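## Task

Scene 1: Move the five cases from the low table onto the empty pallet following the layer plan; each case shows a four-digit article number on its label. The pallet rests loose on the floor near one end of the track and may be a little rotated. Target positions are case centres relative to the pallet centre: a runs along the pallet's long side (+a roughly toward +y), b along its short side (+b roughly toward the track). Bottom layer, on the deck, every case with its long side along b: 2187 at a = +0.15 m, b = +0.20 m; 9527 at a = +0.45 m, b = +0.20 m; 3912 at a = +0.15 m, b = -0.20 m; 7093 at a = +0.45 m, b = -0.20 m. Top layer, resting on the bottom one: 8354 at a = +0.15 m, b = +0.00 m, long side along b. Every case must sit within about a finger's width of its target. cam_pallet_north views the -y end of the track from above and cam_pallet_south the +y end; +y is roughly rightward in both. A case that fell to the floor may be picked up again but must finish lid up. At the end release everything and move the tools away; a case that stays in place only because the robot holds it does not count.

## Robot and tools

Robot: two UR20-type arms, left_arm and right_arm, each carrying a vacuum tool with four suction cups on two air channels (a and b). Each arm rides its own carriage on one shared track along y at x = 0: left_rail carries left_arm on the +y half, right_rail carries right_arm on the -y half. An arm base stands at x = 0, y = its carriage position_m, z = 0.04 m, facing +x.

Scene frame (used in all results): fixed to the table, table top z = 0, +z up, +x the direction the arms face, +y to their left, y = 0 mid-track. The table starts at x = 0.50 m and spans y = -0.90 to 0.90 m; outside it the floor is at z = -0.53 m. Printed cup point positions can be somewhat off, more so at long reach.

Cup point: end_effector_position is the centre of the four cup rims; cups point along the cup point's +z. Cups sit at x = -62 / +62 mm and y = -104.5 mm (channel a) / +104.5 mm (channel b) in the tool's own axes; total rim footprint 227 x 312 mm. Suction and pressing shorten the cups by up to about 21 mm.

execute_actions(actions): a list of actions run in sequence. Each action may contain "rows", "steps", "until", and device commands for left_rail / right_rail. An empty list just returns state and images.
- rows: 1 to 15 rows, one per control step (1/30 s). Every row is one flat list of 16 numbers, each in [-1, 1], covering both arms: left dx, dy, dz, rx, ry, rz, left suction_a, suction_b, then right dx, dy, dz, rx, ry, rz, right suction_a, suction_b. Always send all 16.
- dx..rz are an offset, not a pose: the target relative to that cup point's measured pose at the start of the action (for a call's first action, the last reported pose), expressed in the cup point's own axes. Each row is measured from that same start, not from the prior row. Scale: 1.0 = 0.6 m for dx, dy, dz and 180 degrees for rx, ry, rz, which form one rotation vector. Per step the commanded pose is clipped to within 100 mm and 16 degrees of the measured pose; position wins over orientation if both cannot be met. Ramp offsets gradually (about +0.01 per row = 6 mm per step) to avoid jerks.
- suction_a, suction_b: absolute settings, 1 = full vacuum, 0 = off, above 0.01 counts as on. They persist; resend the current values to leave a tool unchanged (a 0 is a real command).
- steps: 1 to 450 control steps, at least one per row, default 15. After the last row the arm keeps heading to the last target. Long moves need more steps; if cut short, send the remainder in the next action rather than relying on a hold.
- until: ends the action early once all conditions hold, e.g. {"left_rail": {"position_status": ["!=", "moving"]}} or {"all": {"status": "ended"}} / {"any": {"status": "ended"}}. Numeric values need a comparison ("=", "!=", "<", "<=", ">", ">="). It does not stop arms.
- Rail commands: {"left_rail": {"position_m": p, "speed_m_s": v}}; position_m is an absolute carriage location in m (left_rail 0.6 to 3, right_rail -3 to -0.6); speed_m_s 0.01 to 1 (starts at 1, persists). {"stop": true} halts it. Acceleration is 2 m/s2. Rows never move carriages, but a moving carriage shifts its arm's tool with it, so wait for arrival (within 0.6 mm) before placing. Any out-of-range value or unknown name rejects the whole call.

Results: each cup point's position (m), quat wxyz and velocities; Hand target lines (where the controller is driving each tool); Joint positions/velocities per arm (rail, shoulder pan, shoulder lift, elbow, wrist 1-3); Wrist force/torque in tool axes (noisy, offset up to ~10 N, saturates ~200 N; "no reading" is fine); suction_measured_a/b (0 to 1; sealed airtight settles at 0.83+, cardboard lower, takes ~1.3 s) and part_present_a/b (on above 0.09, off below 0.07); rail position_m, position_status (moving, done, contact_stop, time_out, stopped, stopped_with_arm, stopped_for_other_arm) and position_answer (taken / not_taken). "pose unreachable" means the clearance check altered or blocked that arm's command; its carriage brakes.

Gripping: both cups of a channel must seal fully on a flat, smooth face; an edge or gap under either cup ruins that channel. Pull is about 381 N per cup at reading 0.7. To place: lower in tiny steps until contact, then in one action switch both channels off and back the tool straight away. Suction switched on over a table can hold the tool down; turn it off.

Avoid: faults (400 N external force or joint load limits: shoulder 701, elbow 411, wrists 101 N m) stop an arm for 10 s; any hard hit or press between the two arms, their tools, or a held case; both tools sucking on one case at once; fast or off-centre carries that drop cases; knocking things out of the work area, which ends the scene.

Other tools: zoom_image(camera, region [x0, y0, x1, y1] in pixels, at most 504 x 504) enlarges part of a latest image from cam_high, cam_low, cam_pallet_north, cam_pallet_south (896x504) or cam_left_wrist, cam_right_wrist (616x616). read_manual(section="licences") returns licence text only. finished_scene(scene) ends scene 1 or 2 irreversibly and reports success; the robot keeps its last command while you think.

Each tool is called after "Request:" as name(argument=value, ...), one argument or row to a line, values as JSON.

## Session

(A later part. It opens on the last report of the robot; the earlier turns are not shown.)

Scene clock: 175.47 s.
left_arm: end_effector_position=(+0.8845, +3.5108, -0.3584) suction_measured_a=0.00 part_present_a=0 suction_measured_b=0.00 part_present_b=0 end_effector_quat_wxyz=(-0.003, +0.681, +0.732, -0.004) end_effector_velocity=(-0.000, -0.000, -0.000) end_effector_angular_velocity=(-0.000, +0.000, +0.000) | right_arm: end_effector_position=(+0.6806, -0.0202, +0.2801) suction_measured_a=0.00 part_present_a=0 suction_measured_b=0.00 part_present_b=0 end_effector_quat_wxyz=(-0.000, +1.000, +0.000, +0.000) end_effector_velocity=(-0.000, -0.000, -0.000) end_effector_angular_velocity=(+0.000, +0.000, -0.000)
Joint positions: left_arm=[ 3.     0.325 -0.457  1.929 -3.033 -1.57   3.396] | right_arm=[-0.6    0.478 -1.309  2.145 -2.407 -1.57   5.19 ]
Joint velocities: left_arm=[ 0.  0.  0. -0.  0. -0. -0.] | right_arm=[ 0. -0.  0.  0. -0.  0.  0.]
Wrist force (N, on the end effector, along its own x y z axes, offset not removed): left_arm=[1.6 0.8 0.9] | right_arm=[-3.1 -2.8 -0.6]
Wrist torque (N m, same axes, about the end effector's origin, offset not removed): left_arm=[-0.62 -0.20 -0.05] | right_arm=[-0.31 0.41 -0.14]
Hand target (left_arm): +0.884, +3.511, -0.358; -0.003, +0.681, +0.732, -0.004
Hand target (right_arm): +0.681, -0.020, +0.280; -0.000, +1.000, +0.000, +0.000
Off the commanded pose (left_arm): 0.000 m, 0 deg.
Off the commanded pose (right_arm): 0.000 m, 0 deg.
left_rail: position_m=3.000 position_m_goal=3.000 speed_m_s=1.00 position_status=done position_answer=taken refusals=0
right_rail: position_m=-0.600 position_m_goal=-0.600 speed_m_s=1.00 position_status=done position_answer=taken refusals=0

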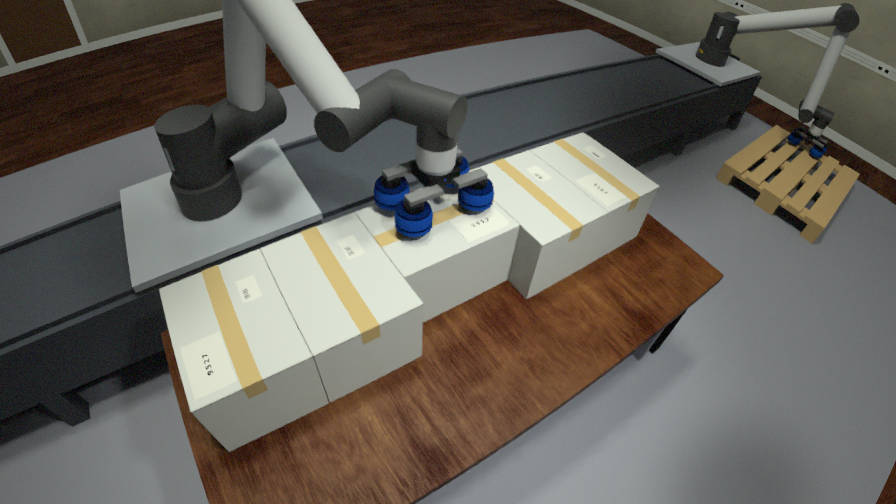

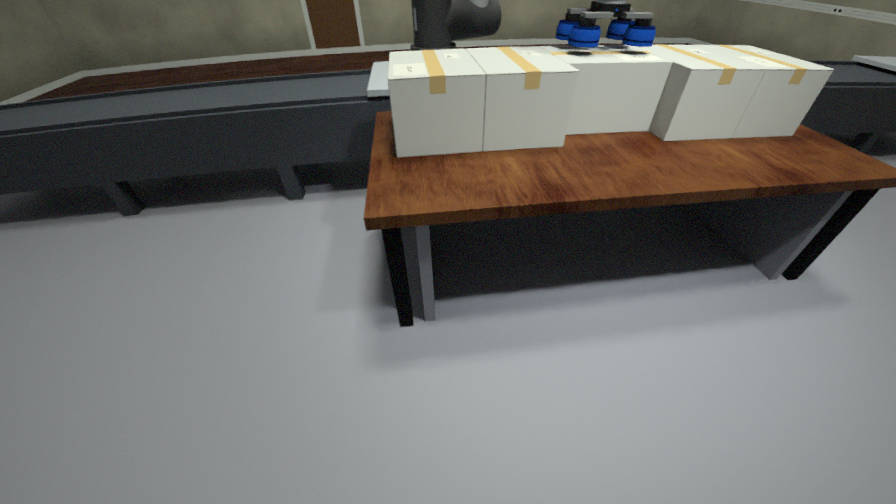

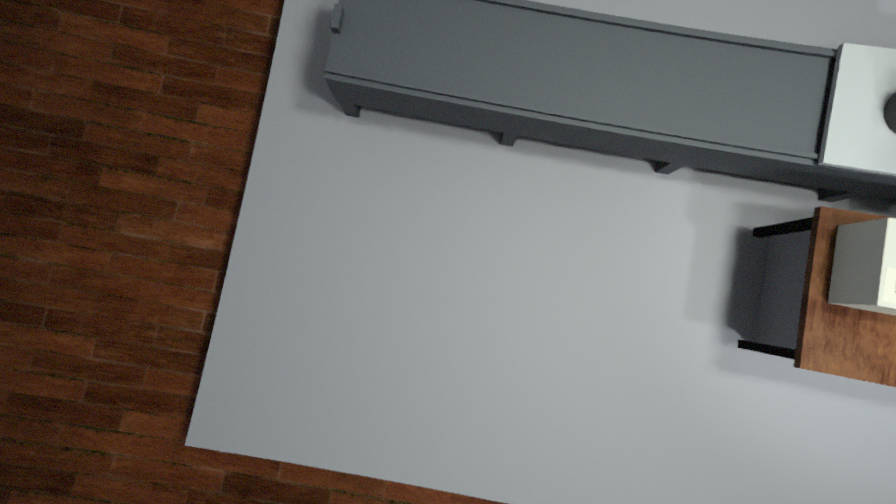

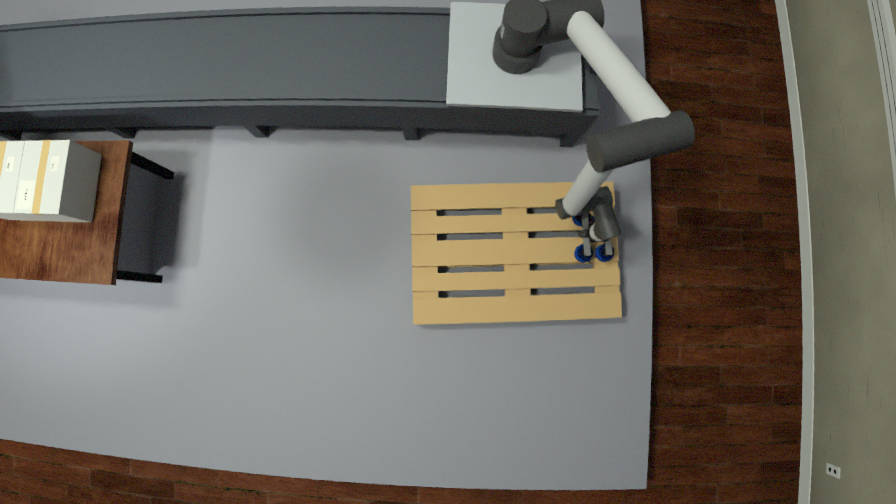

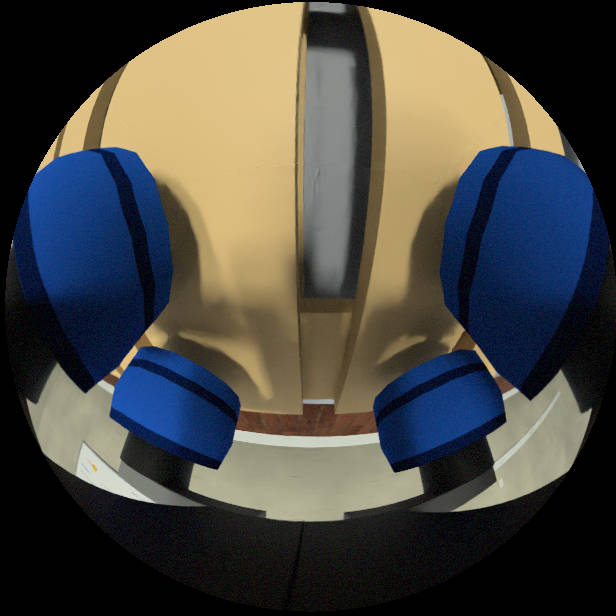

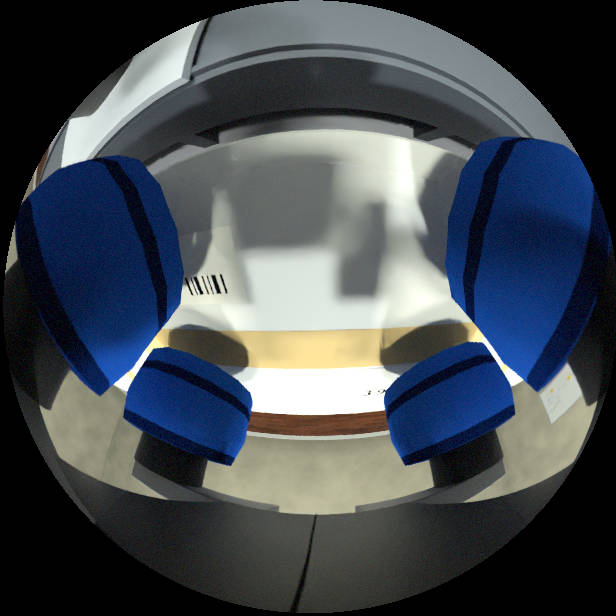

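Request:
execute_actions(
  actions=[
    {"rows": [[0,0,-0.1,0,0,0,0,0, 0,0,0.01,0,0,0,0,0],[0,0,-0.2,0,0,0,0,0, 0,0,0.02,0,0,0,0,0],[0,0,-0.35,0,0,0,0,0, 0,0,0.02,0,0,0,0,0],[0,0,-0.5,0,0,0,0,0, 0,0,0.02,0,0,0,0,0],[0,0,-0.65,0,0,0,0,0, 0,0,0.02,0,0,0,0,0],[0,0,-0.8,0,0,0,0,0, 0,0,0.02,0,0,0,0,0],[0,0,-1.0,0,0,0,0,0, 0,0,0.02,0,0,0,0,0]], "steps": 15},
  ],
)

Scene clock: 251.87 s.
left_arm: end_effector_position=(+0.8864, +3.5126, -0.1693) suction_measured_a=0.00 part_present_a=0 suction_measured_b=0.00 part_present_b=0 end_effector_quat_wxyz=(-0.002, +0.681, +0.732, -0.004) end_effector_velocity=(+0.010, +0.006, +0.444) end_effector_angular_velocity=(+0.004, -0.013, +0.000) | right_arm: end_effector_position=(+0.6806, -0.0202, +0.2685) suction_measured_a=0.00 part_present_a=0 suction_measured_b=0.00 part_present_b=0 end_effector_quat_wxyz=(-0.000, +1.000, +0.000, +0.000) end_effector_velocity=(+0.000, +0.000, -0.003) end_effector_angular_velocity=(+0.000, -0.000, -0.000)
Joint positions: left_arm=[ 3.     0.327 -0.691  2.008 -2.879 -1.57   3.397] | right_arm=[-0.6    0.478 -1.297  2.151 -2.425 -1.57   5.19 ]
Joint velocities: left_arm=[ 0.     0.002 -0.546  0.11   0.423 -0.     0.002] | right_arm=[ 0.    -0.     0.004  0.002 -0.005 -0.     0.   ]
Wrist force (N, on the end effector, along its own x y z axes, offset not removed): left_arm=[1.9 1.0 2.2] | right_arm=[-2.1 -2.3 0.7]
Wrist torque (N m, same axes, about the end effector's origin, offset not removed): left_arm=[-0.40 -0.32 -0.13] | right_arm=[-0.28 0.31 -0.15]
Hand target (left_arm): +0.887, +3.513, -0.092; -0.002, +0.681, +0.732, -0.003
Hand target (right_arm): +0.681, -0.020, +0.268; -0.000, +1.000, +0.000, +0.000
Off the commanded pose (left_arm): 0.411 m, 0 deg; position clipped at the last step of the last action.
Off the commanded pose (right_arm): 0.000 m, 0 deg.
left_rail: position_m=3.000 position_m_goal=3.000 speed_m_s=1.00 position_status=done position_answer=taken refusals=0
right_rail: position_m=-0.600 position_m_goal=-0.600 speed_m_s=1.00 position_status=done position_answer=taken refusals=0

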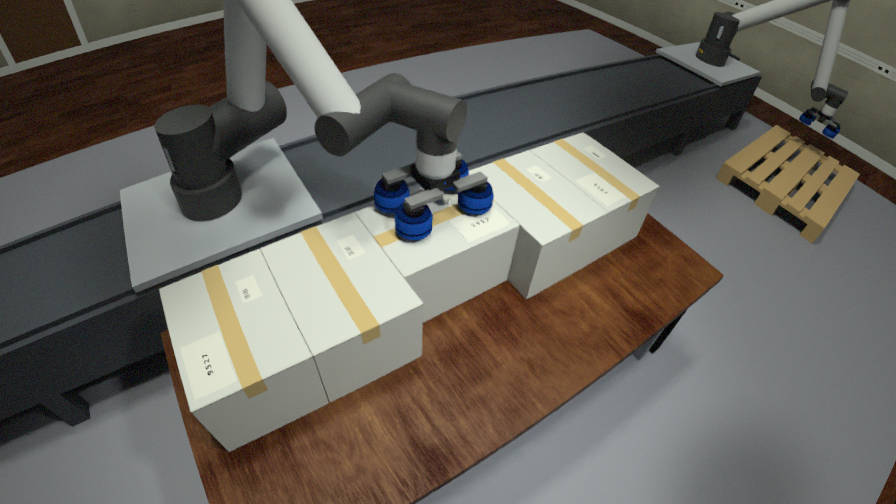

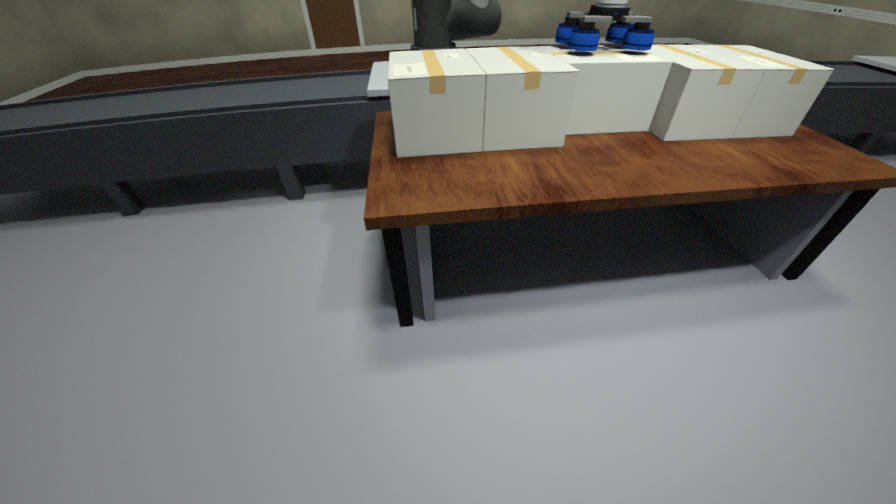

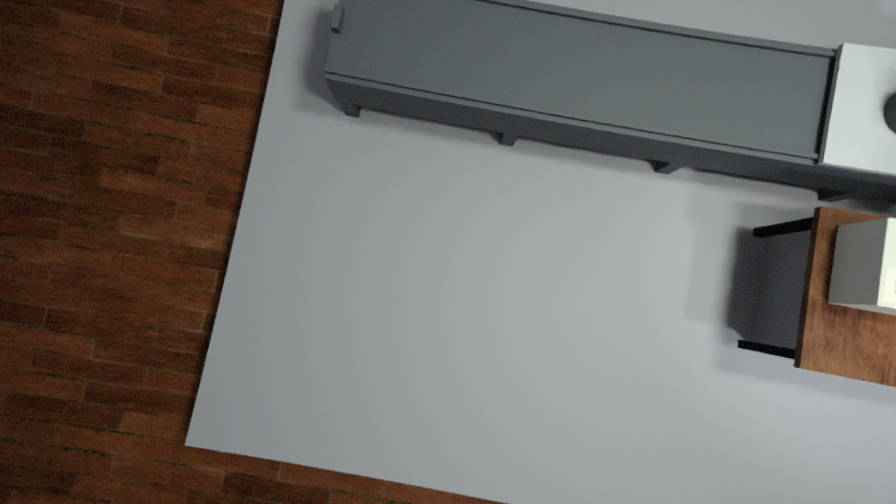

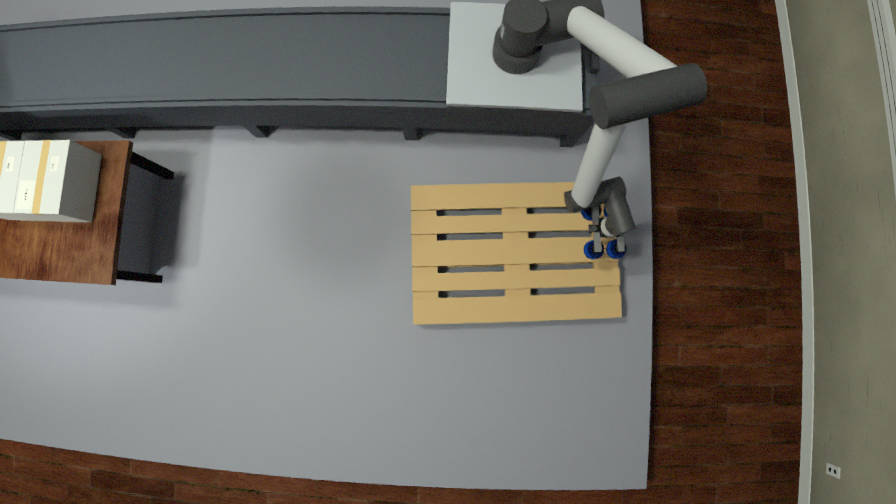

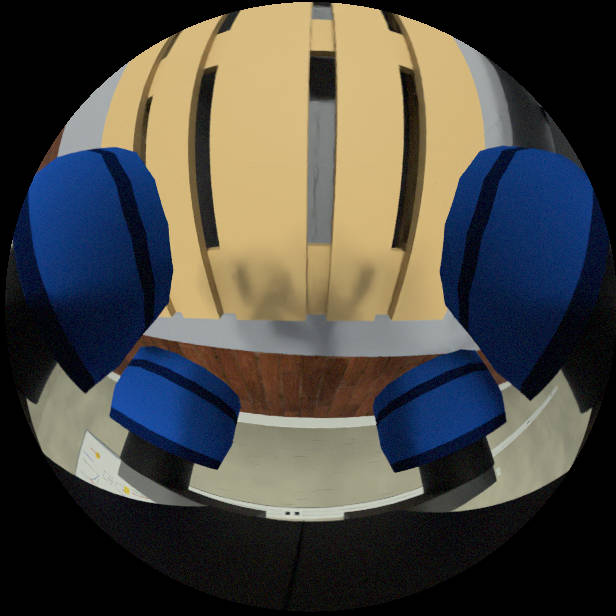

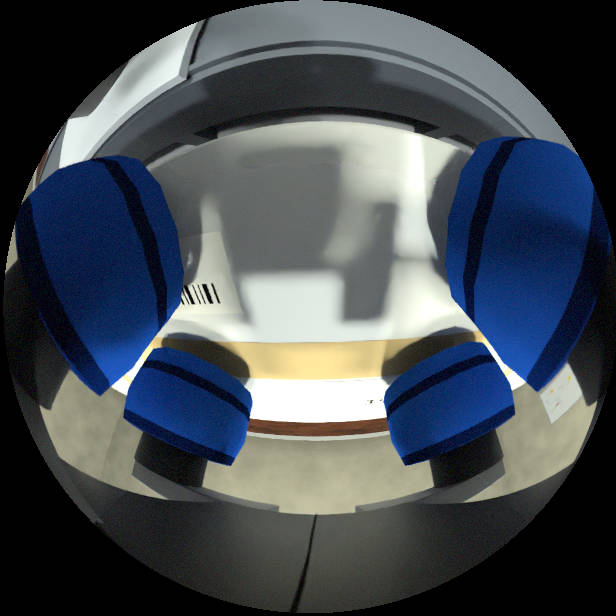

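Request:
execute_actions(
  actions=[
    {"rows": [[0,0,-0.2,0,0,0,0,0, 0,0,0.008,0,0,0,0,0],[-0.02,0,-0.3,0,0,0.005,0,0, 0,0,0.014,0,0,0,0,0],[-0.05,-0.01,-0.4,0,0,0.01,0,0, 0,0,0.02,0,0,0,0,0],[-0.08,-0.02,-0.5,0,0,0.015,0,0, 0,0,0.02,0,0,0,0,0],[-0.12,-0.04,-0.6,0,0,0.0222,0,0, 0,0,0.02,0,0,0,0,0],[-0.16,-0.06,-0.7,0,0,0.0222,0,0, 0,0,0.02,0,0,0,0,0],[-0.2,-0.08,-0.8,0,0,0.0222,0,0, 0,0,0.02,0,0,0,0,0],[-0.25,-0.1,-0.9,0,0,0.0222,0,0, 0,0,0.02,0,0,0,0,0],[-0.3,-0.12,-1.0,0,0,0.0222,0,0, 0,0,0.02,0,0,0,0,0]], "steps": 15, "left_rail": {"position_m": 1.5}},
  ],
)

Scene clock: 285.50 s.
left_arm: end_effector_position=(+0.8738, +3.2525, +0.0855) suction_measured_a=0.00 part_present_a=0 suction_measured_b=0.00 part_present_b=0 end_effector_quat_wxyz=(-0.002, +0.705, +0.709, -0.003) end_effector_velocity=(-0.042, -1.060, +0.408) end_effector_angular_velocity=(+0.001, -0.010, -0.038) | right_arm: end_effector_position=(+0.6806, -0.0202, +0.2569) suction_measured_a=0.00 part_present_a=0 suction_measured_b=0.00 part_present_b=0 end_effector_quat_wxyz=(-0.000, +1.000, +0.000, +0.000) end_effector_velocity=(+0.000, +0.000, -0.003) end_effector_angular_velocity=(+0.000, -0.000, -0.000)
Joint positions: left_arm=[ 2.793  0.279 -1.019  2.078 -2.624 -1.571  3.415] | right_arm=[-0.6    0.478 -1.285  2.157 -2.444 -1.57   5.19 ]
Joint velocities: left_arm=[-0.906 -0.141 -0.545  0.095  0.44  -0.003 -0.103] | right_arm=[ 0.    -0.     0.004  0.002 -0.006  0.     0.   ]
Wrist force (N, on the end effector, along its own x y z axes, offset not removed): left_arm=[5.6 1.0 1.2] | right_arm=[-4.2 -2.1 -0.2]
Wrist torque (N m, same axes, about the end effector's origin, offset not removed): left_arm=[-0.54 -0.43 -0.12] | right_arm=[-0.11 0.51 -0.12]
Hand target (left_arm): +0.865, +3.166, +0.156; -0.001, +0.707, +0.708, -0.002
Hand target (right_arm): +0.681, -0.020, +0.257; -0.000, +1.000, +0.000, +0.000
Off the commanded pose (left_arm): 0.372 m, 0 deg; position clipped at the last step of the last action.
Off the commanded pose (right_arm): 0.000 m, 0 deg.
left_rail: position_m=2.793 position_m_goal=1.500 speed_m_s=1.00 position_status=moving position_answer=taken refusals=0
right_rail: position_m=-0.600 position_m_goal=-0.600 speed_m_s=1.00 position_status=done position_answer=taken refusals=0

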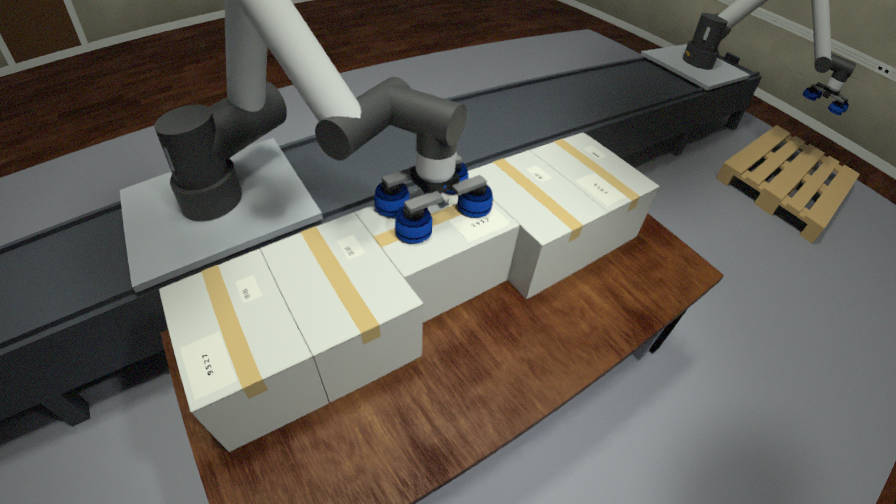

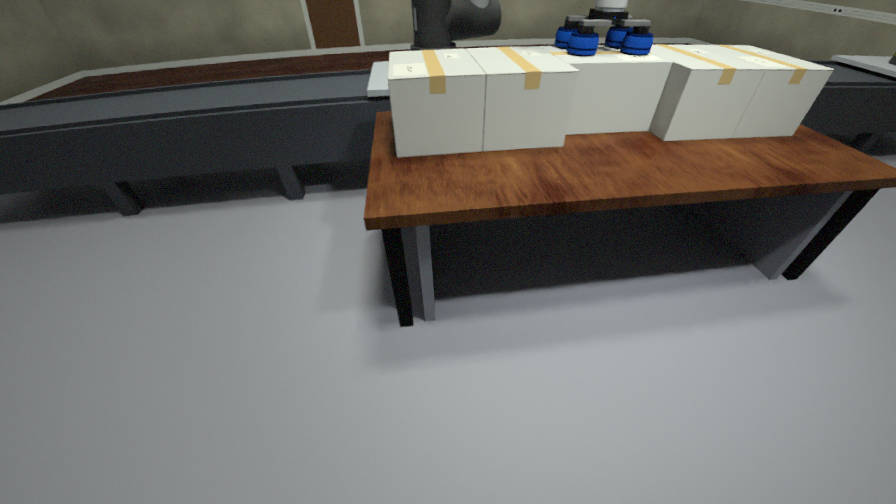

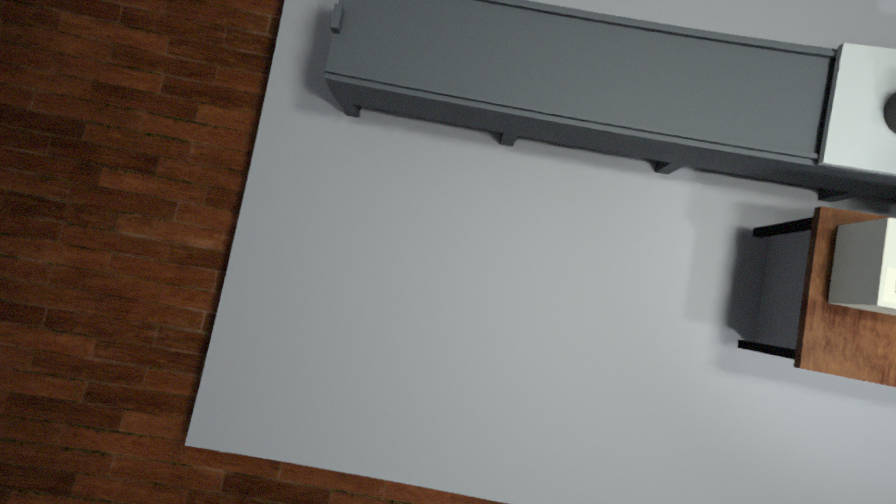

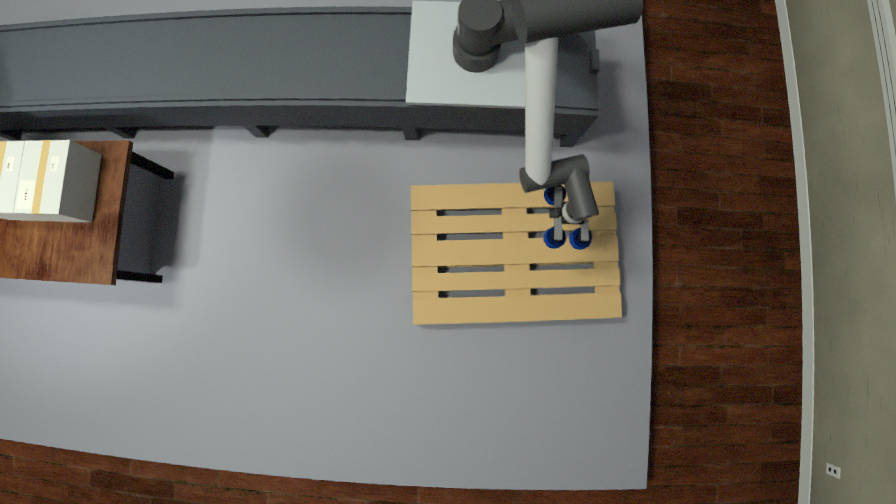

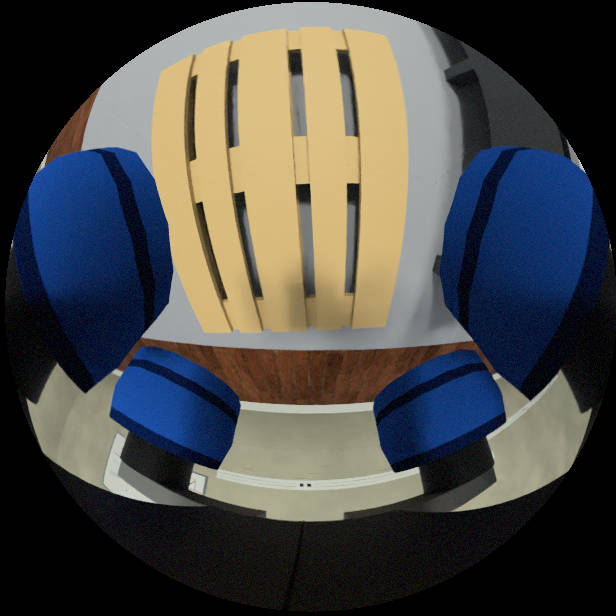

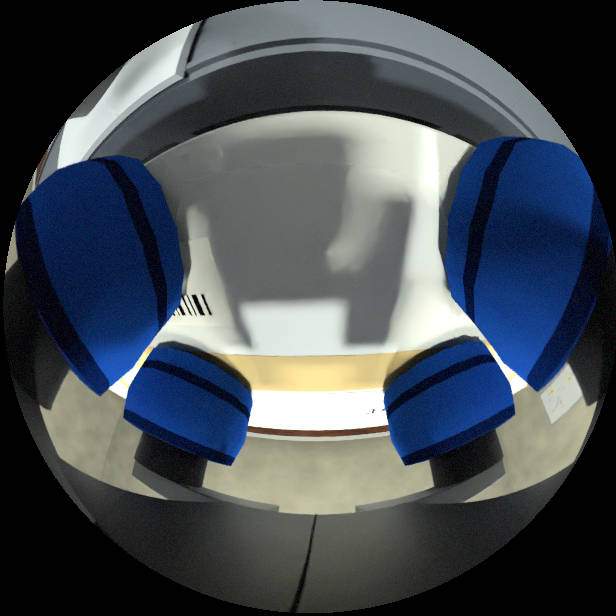

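Request:
execute_actions(
  actions=[],
)

Scene clock: 288.67 s.
left_arm: end_effector_position=(+0.8646, +1.9327, +0.1558) suction_measured_a=0.00 part_present_a=0 suction_measured_b=0.00 part_present_b=0 end_effector_quat_wxyz=(-0.001, +0.707, +0.708, -0.002) end_effector_velocity=(-0.000, +0.000, +0.000) end_effector_angular_velocity=(+0.000, +0.000, -0.000) | right_arm: end_effector_position=(+0.6806, -0.0202, +0.2565) suction_measured_a=0.00 part_present_a=0 suction_measured_b=0.00 part_present_b=0 end_effector_quat_wxyz=(-0.000, +1.000, +0.000, +0.000) end_effector_velocity=(+0.000, -0.000, -0.000) end_effector_angular_velocity=(-0.000, +0.000, -0.000)
Joint positions: left_arm=[ 1.5    0.255 -1.113  2.092 -2.545 -1.571  3.395] | right_arm=[-0.6    0.478 -1.284  2.158 -2.444 -1.57   5.19 ]
Joint velocities: left_arm=[ 0. -0. -0.  0. -0.  0.  0.] | right_arm=[ 0. -0.  0. -0.  0. -0. -0.]
Wrist force (N, on the end effector, along its own x y z axes, offset not removed): left_arm=[0.2 0.2 0.1] | right_arm=[-4.2 -4.7 -0.7]
Wrist torque (N m, same axes, about the end effector's origin, offset not removed): left_arm=[-0.60 0.14 0.06] | right_arm=[-0.58 0.53 -0.08]
Hand target (left_arm): +0.865, +1.933, +0.156; -0.001, +0.707, +0.708, -0.002
Hand target (right_arm): +0.681, -0.020, +0.257; -0.000, +1.000, +0.000, +0.000
Off the commanded pose (left_arm): 0.296 m, 0 deg; position clipped at the last step of the last action.
Off the commanded pose (right_arm): 0.000 m, 0 deg.
left_rail: position_m=1.500 position_m_goal=1.500 speed_m_s=1.00 position_status=done position_answer=taken refusals=0
right_rail: position_m=-0.600 position_m_goal=-0.600 speed_m_s=1.00 position_status=done position_answer=taken refusals=0

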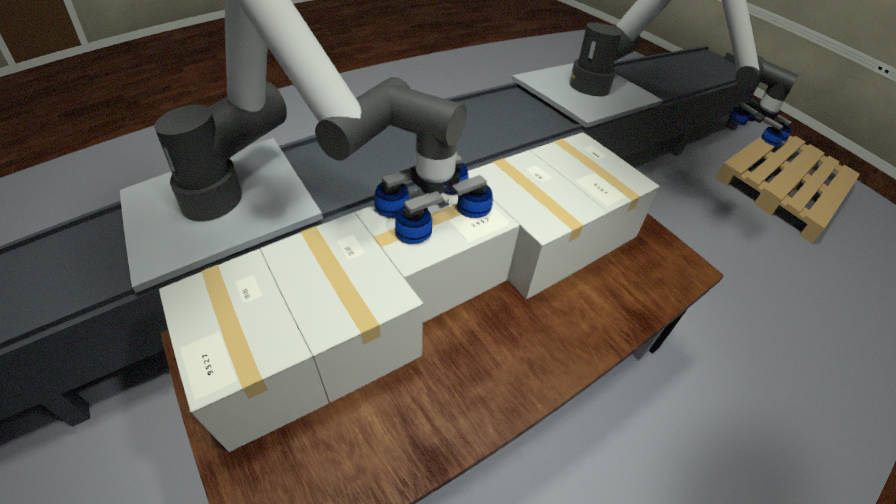

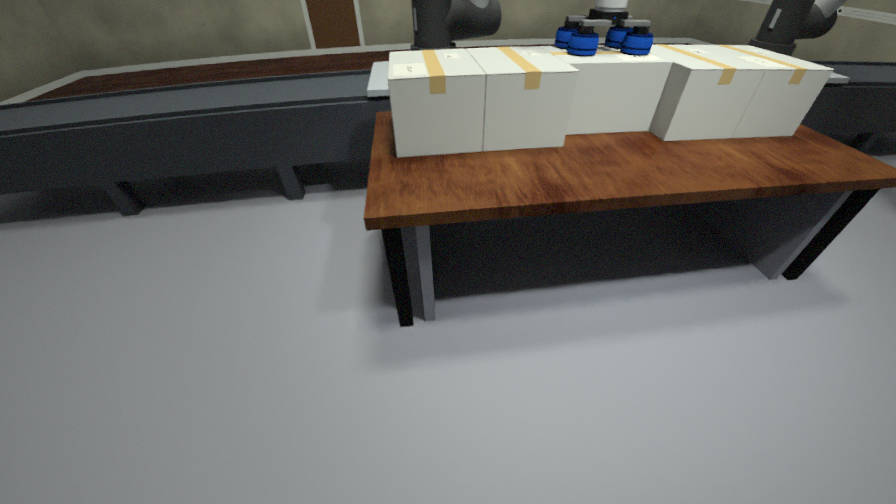

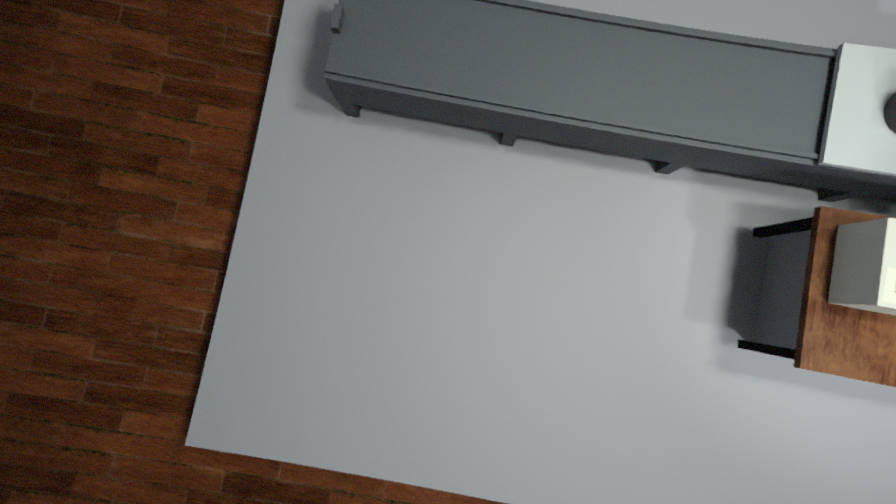

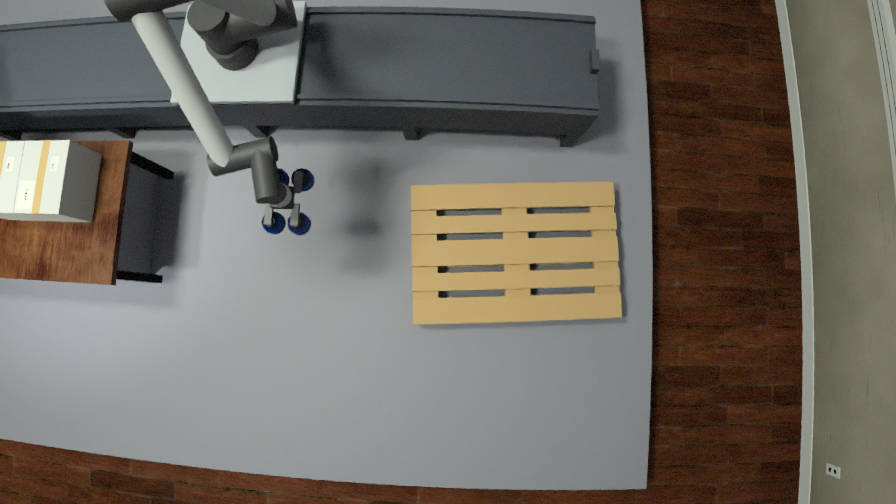

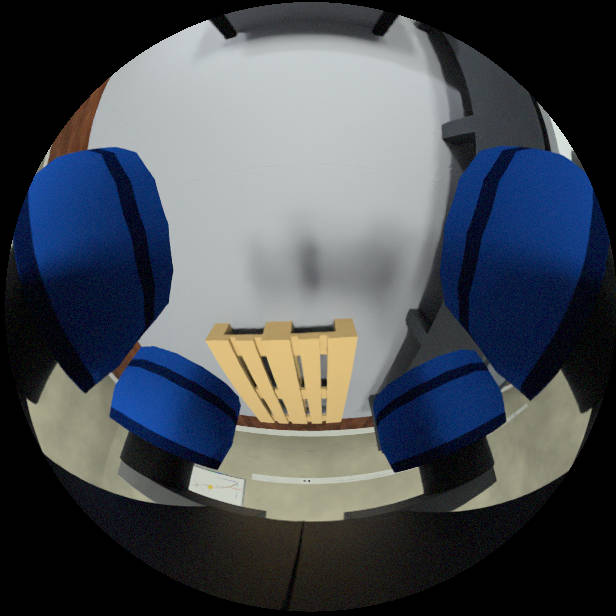

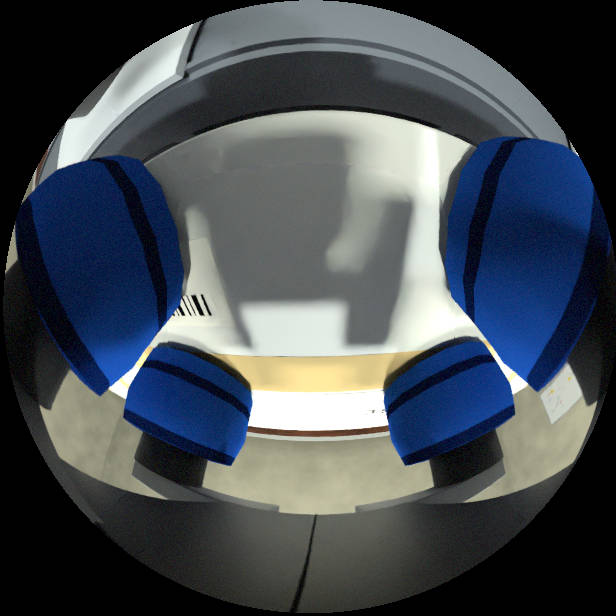

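Request:
execute_actions(
  actions=[],
)

Scene clock: 297.33 s.
left_arm: end_effector_position=(+0.8646, +1.9327, +0.1558) suction_measured_a=0.00 part_present_a=0 suction_measured_b=0.00 part_present_b=0 end_effector_quat_wxyz=(-0.001, +0.707, +0.708, -0.002) end_effector_velocity=(-0.000, +0.000, +0.000) end_effector_angular_velocity=(+0.000, -0.000, -0.000) | right_arm: end_effector_position=(+0.6806, -0.0202, +0.2565) suction_measured_a=0.00 part_present_a=0 suction_measured_b=0.00 part_present_b=0 end_effector_quat_wxyz=(-0.000, +1.000, +0.000, +0.000) end_effector_velocity=(+0.000, -0.000, -0.000) end_effector_angular_velocity=(-0.000, +0.000, +0.000)
Joint positions: left_arm=[ 1.5    0.255 -1.113  2.091 -2.545 -1.571  3.395] | right_arm=[-0.6    0.478 -1.284  2.158 -2.444 -1.57   5.19 ]
Joint velocities: left_arm=[ 0.  0. -0.  0. -0.  0.  0.] | right_arm=[ 0. -0.  0. -0.  0.  0. -0.]
Wrist force (N, on the end effector, along its own x y z axes, offset not removed): left_arm=[-0.2 2.7 5.8] | right_arm=[-2.6 -2.7 -2.4]
Wrist torque (N m, same axes, about the end effector's origin, offset not removed): left_arm=[-0.33 0.14 -0.19] | right_arm=[-0.27 0.29 -0.04]
Hand target (left_arm): +0.865, +1.933, +0.156; -0.001, +0.707, +0.708, -0.002
Hand target (right_arm): +0.681, -0.020, +0.257; -0.000, +1.000, +0.000, +0.000
Off the commanded pose (left_arm): 0.296 m, 0 deg; position clipped at the last step of the last action.
Off the commanded pose (right_arm): 0.000 m, 0 deg.
left_rail: position_m=1.500 position_m_goal=1.500 speed_m_s=1.00 position_status=done position_answer=taken refusals=0
right_rail: position_m=-0.600 position_m_goal=-0.600 speed_m_s=1.00 position_status=done position_answer=taken refusals=0

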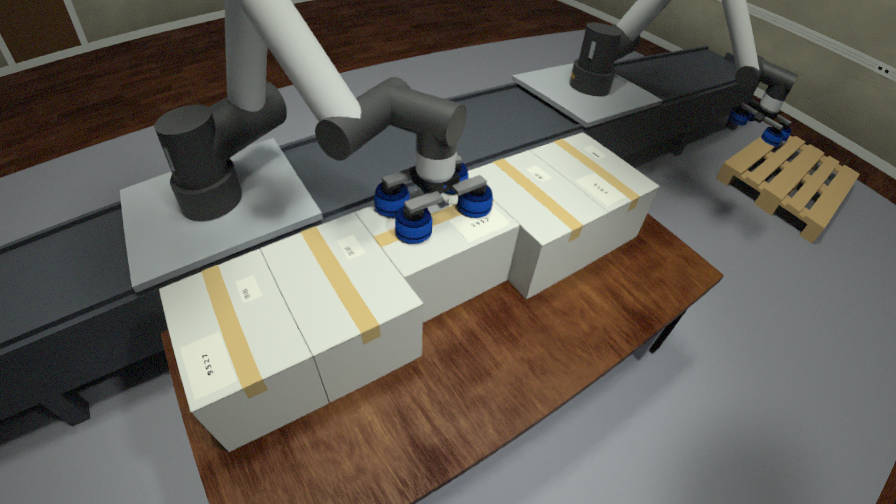

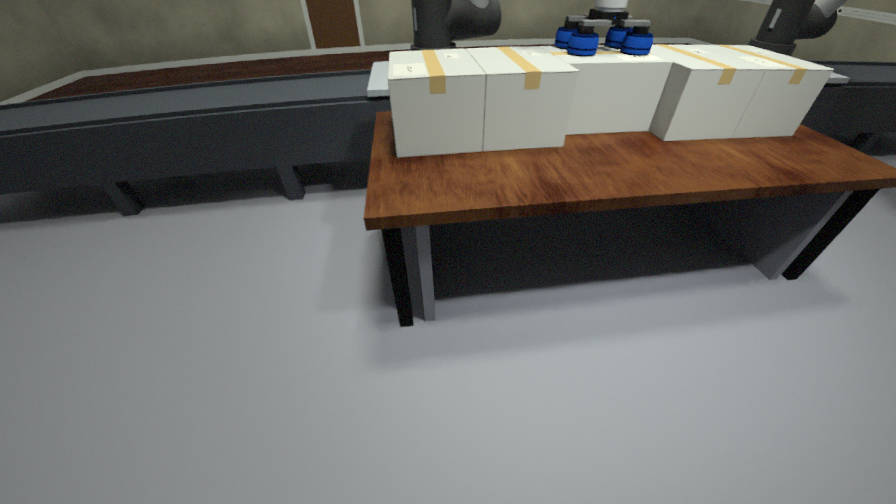

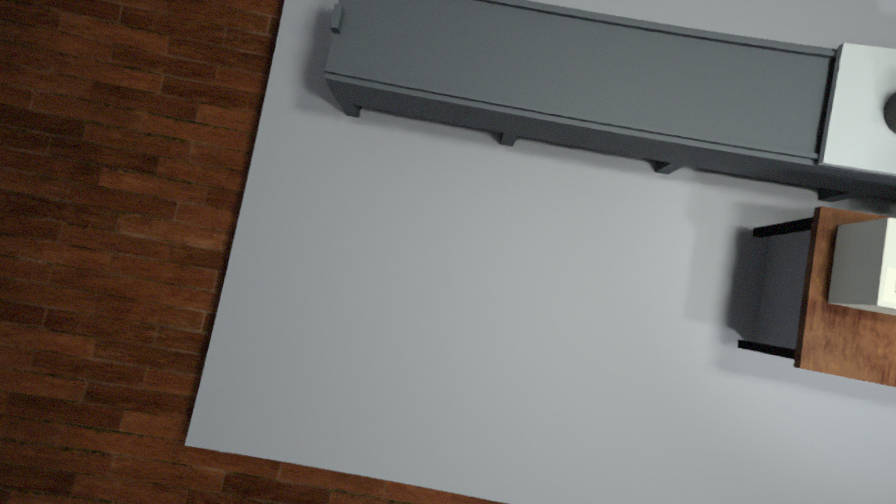

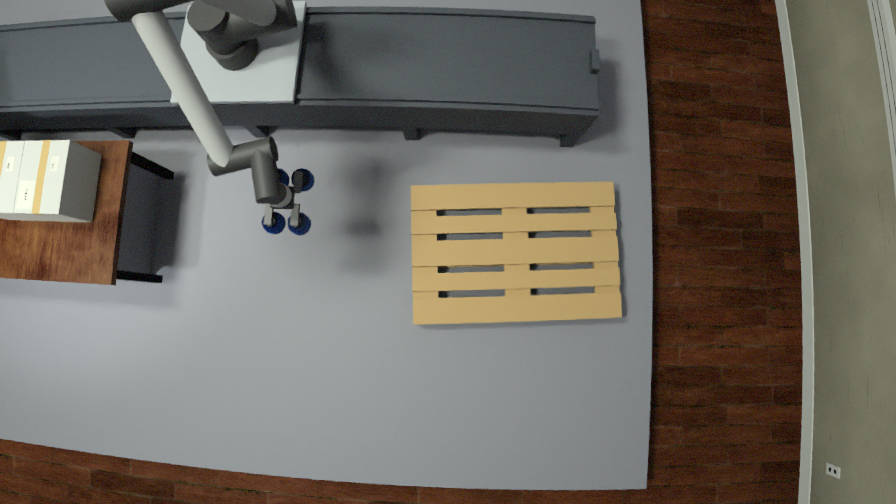

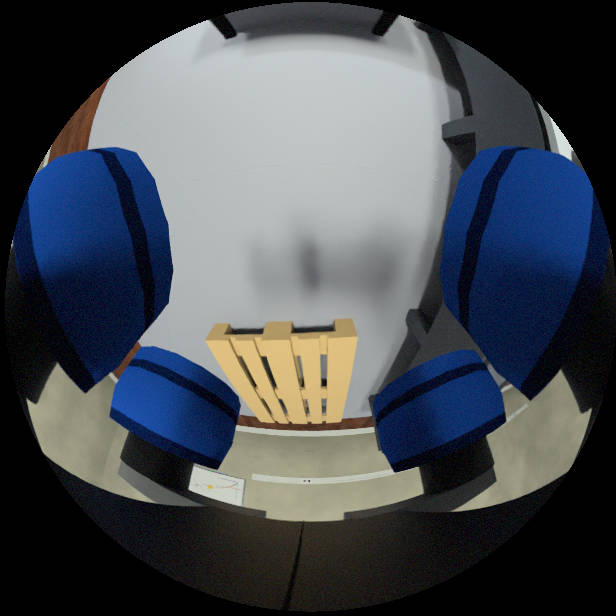

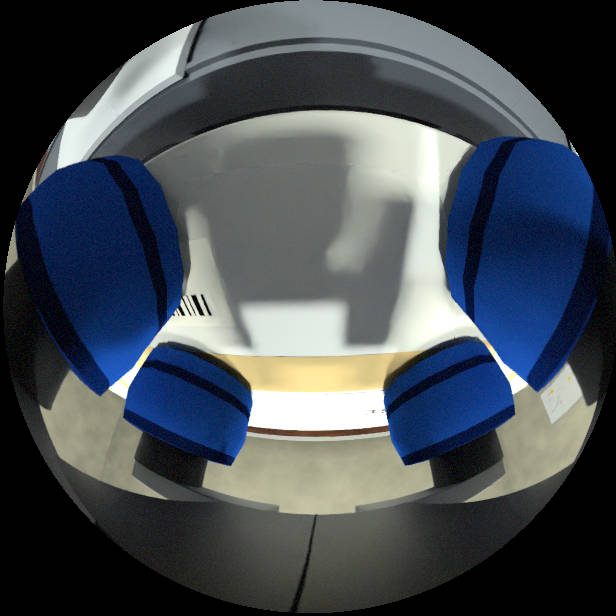

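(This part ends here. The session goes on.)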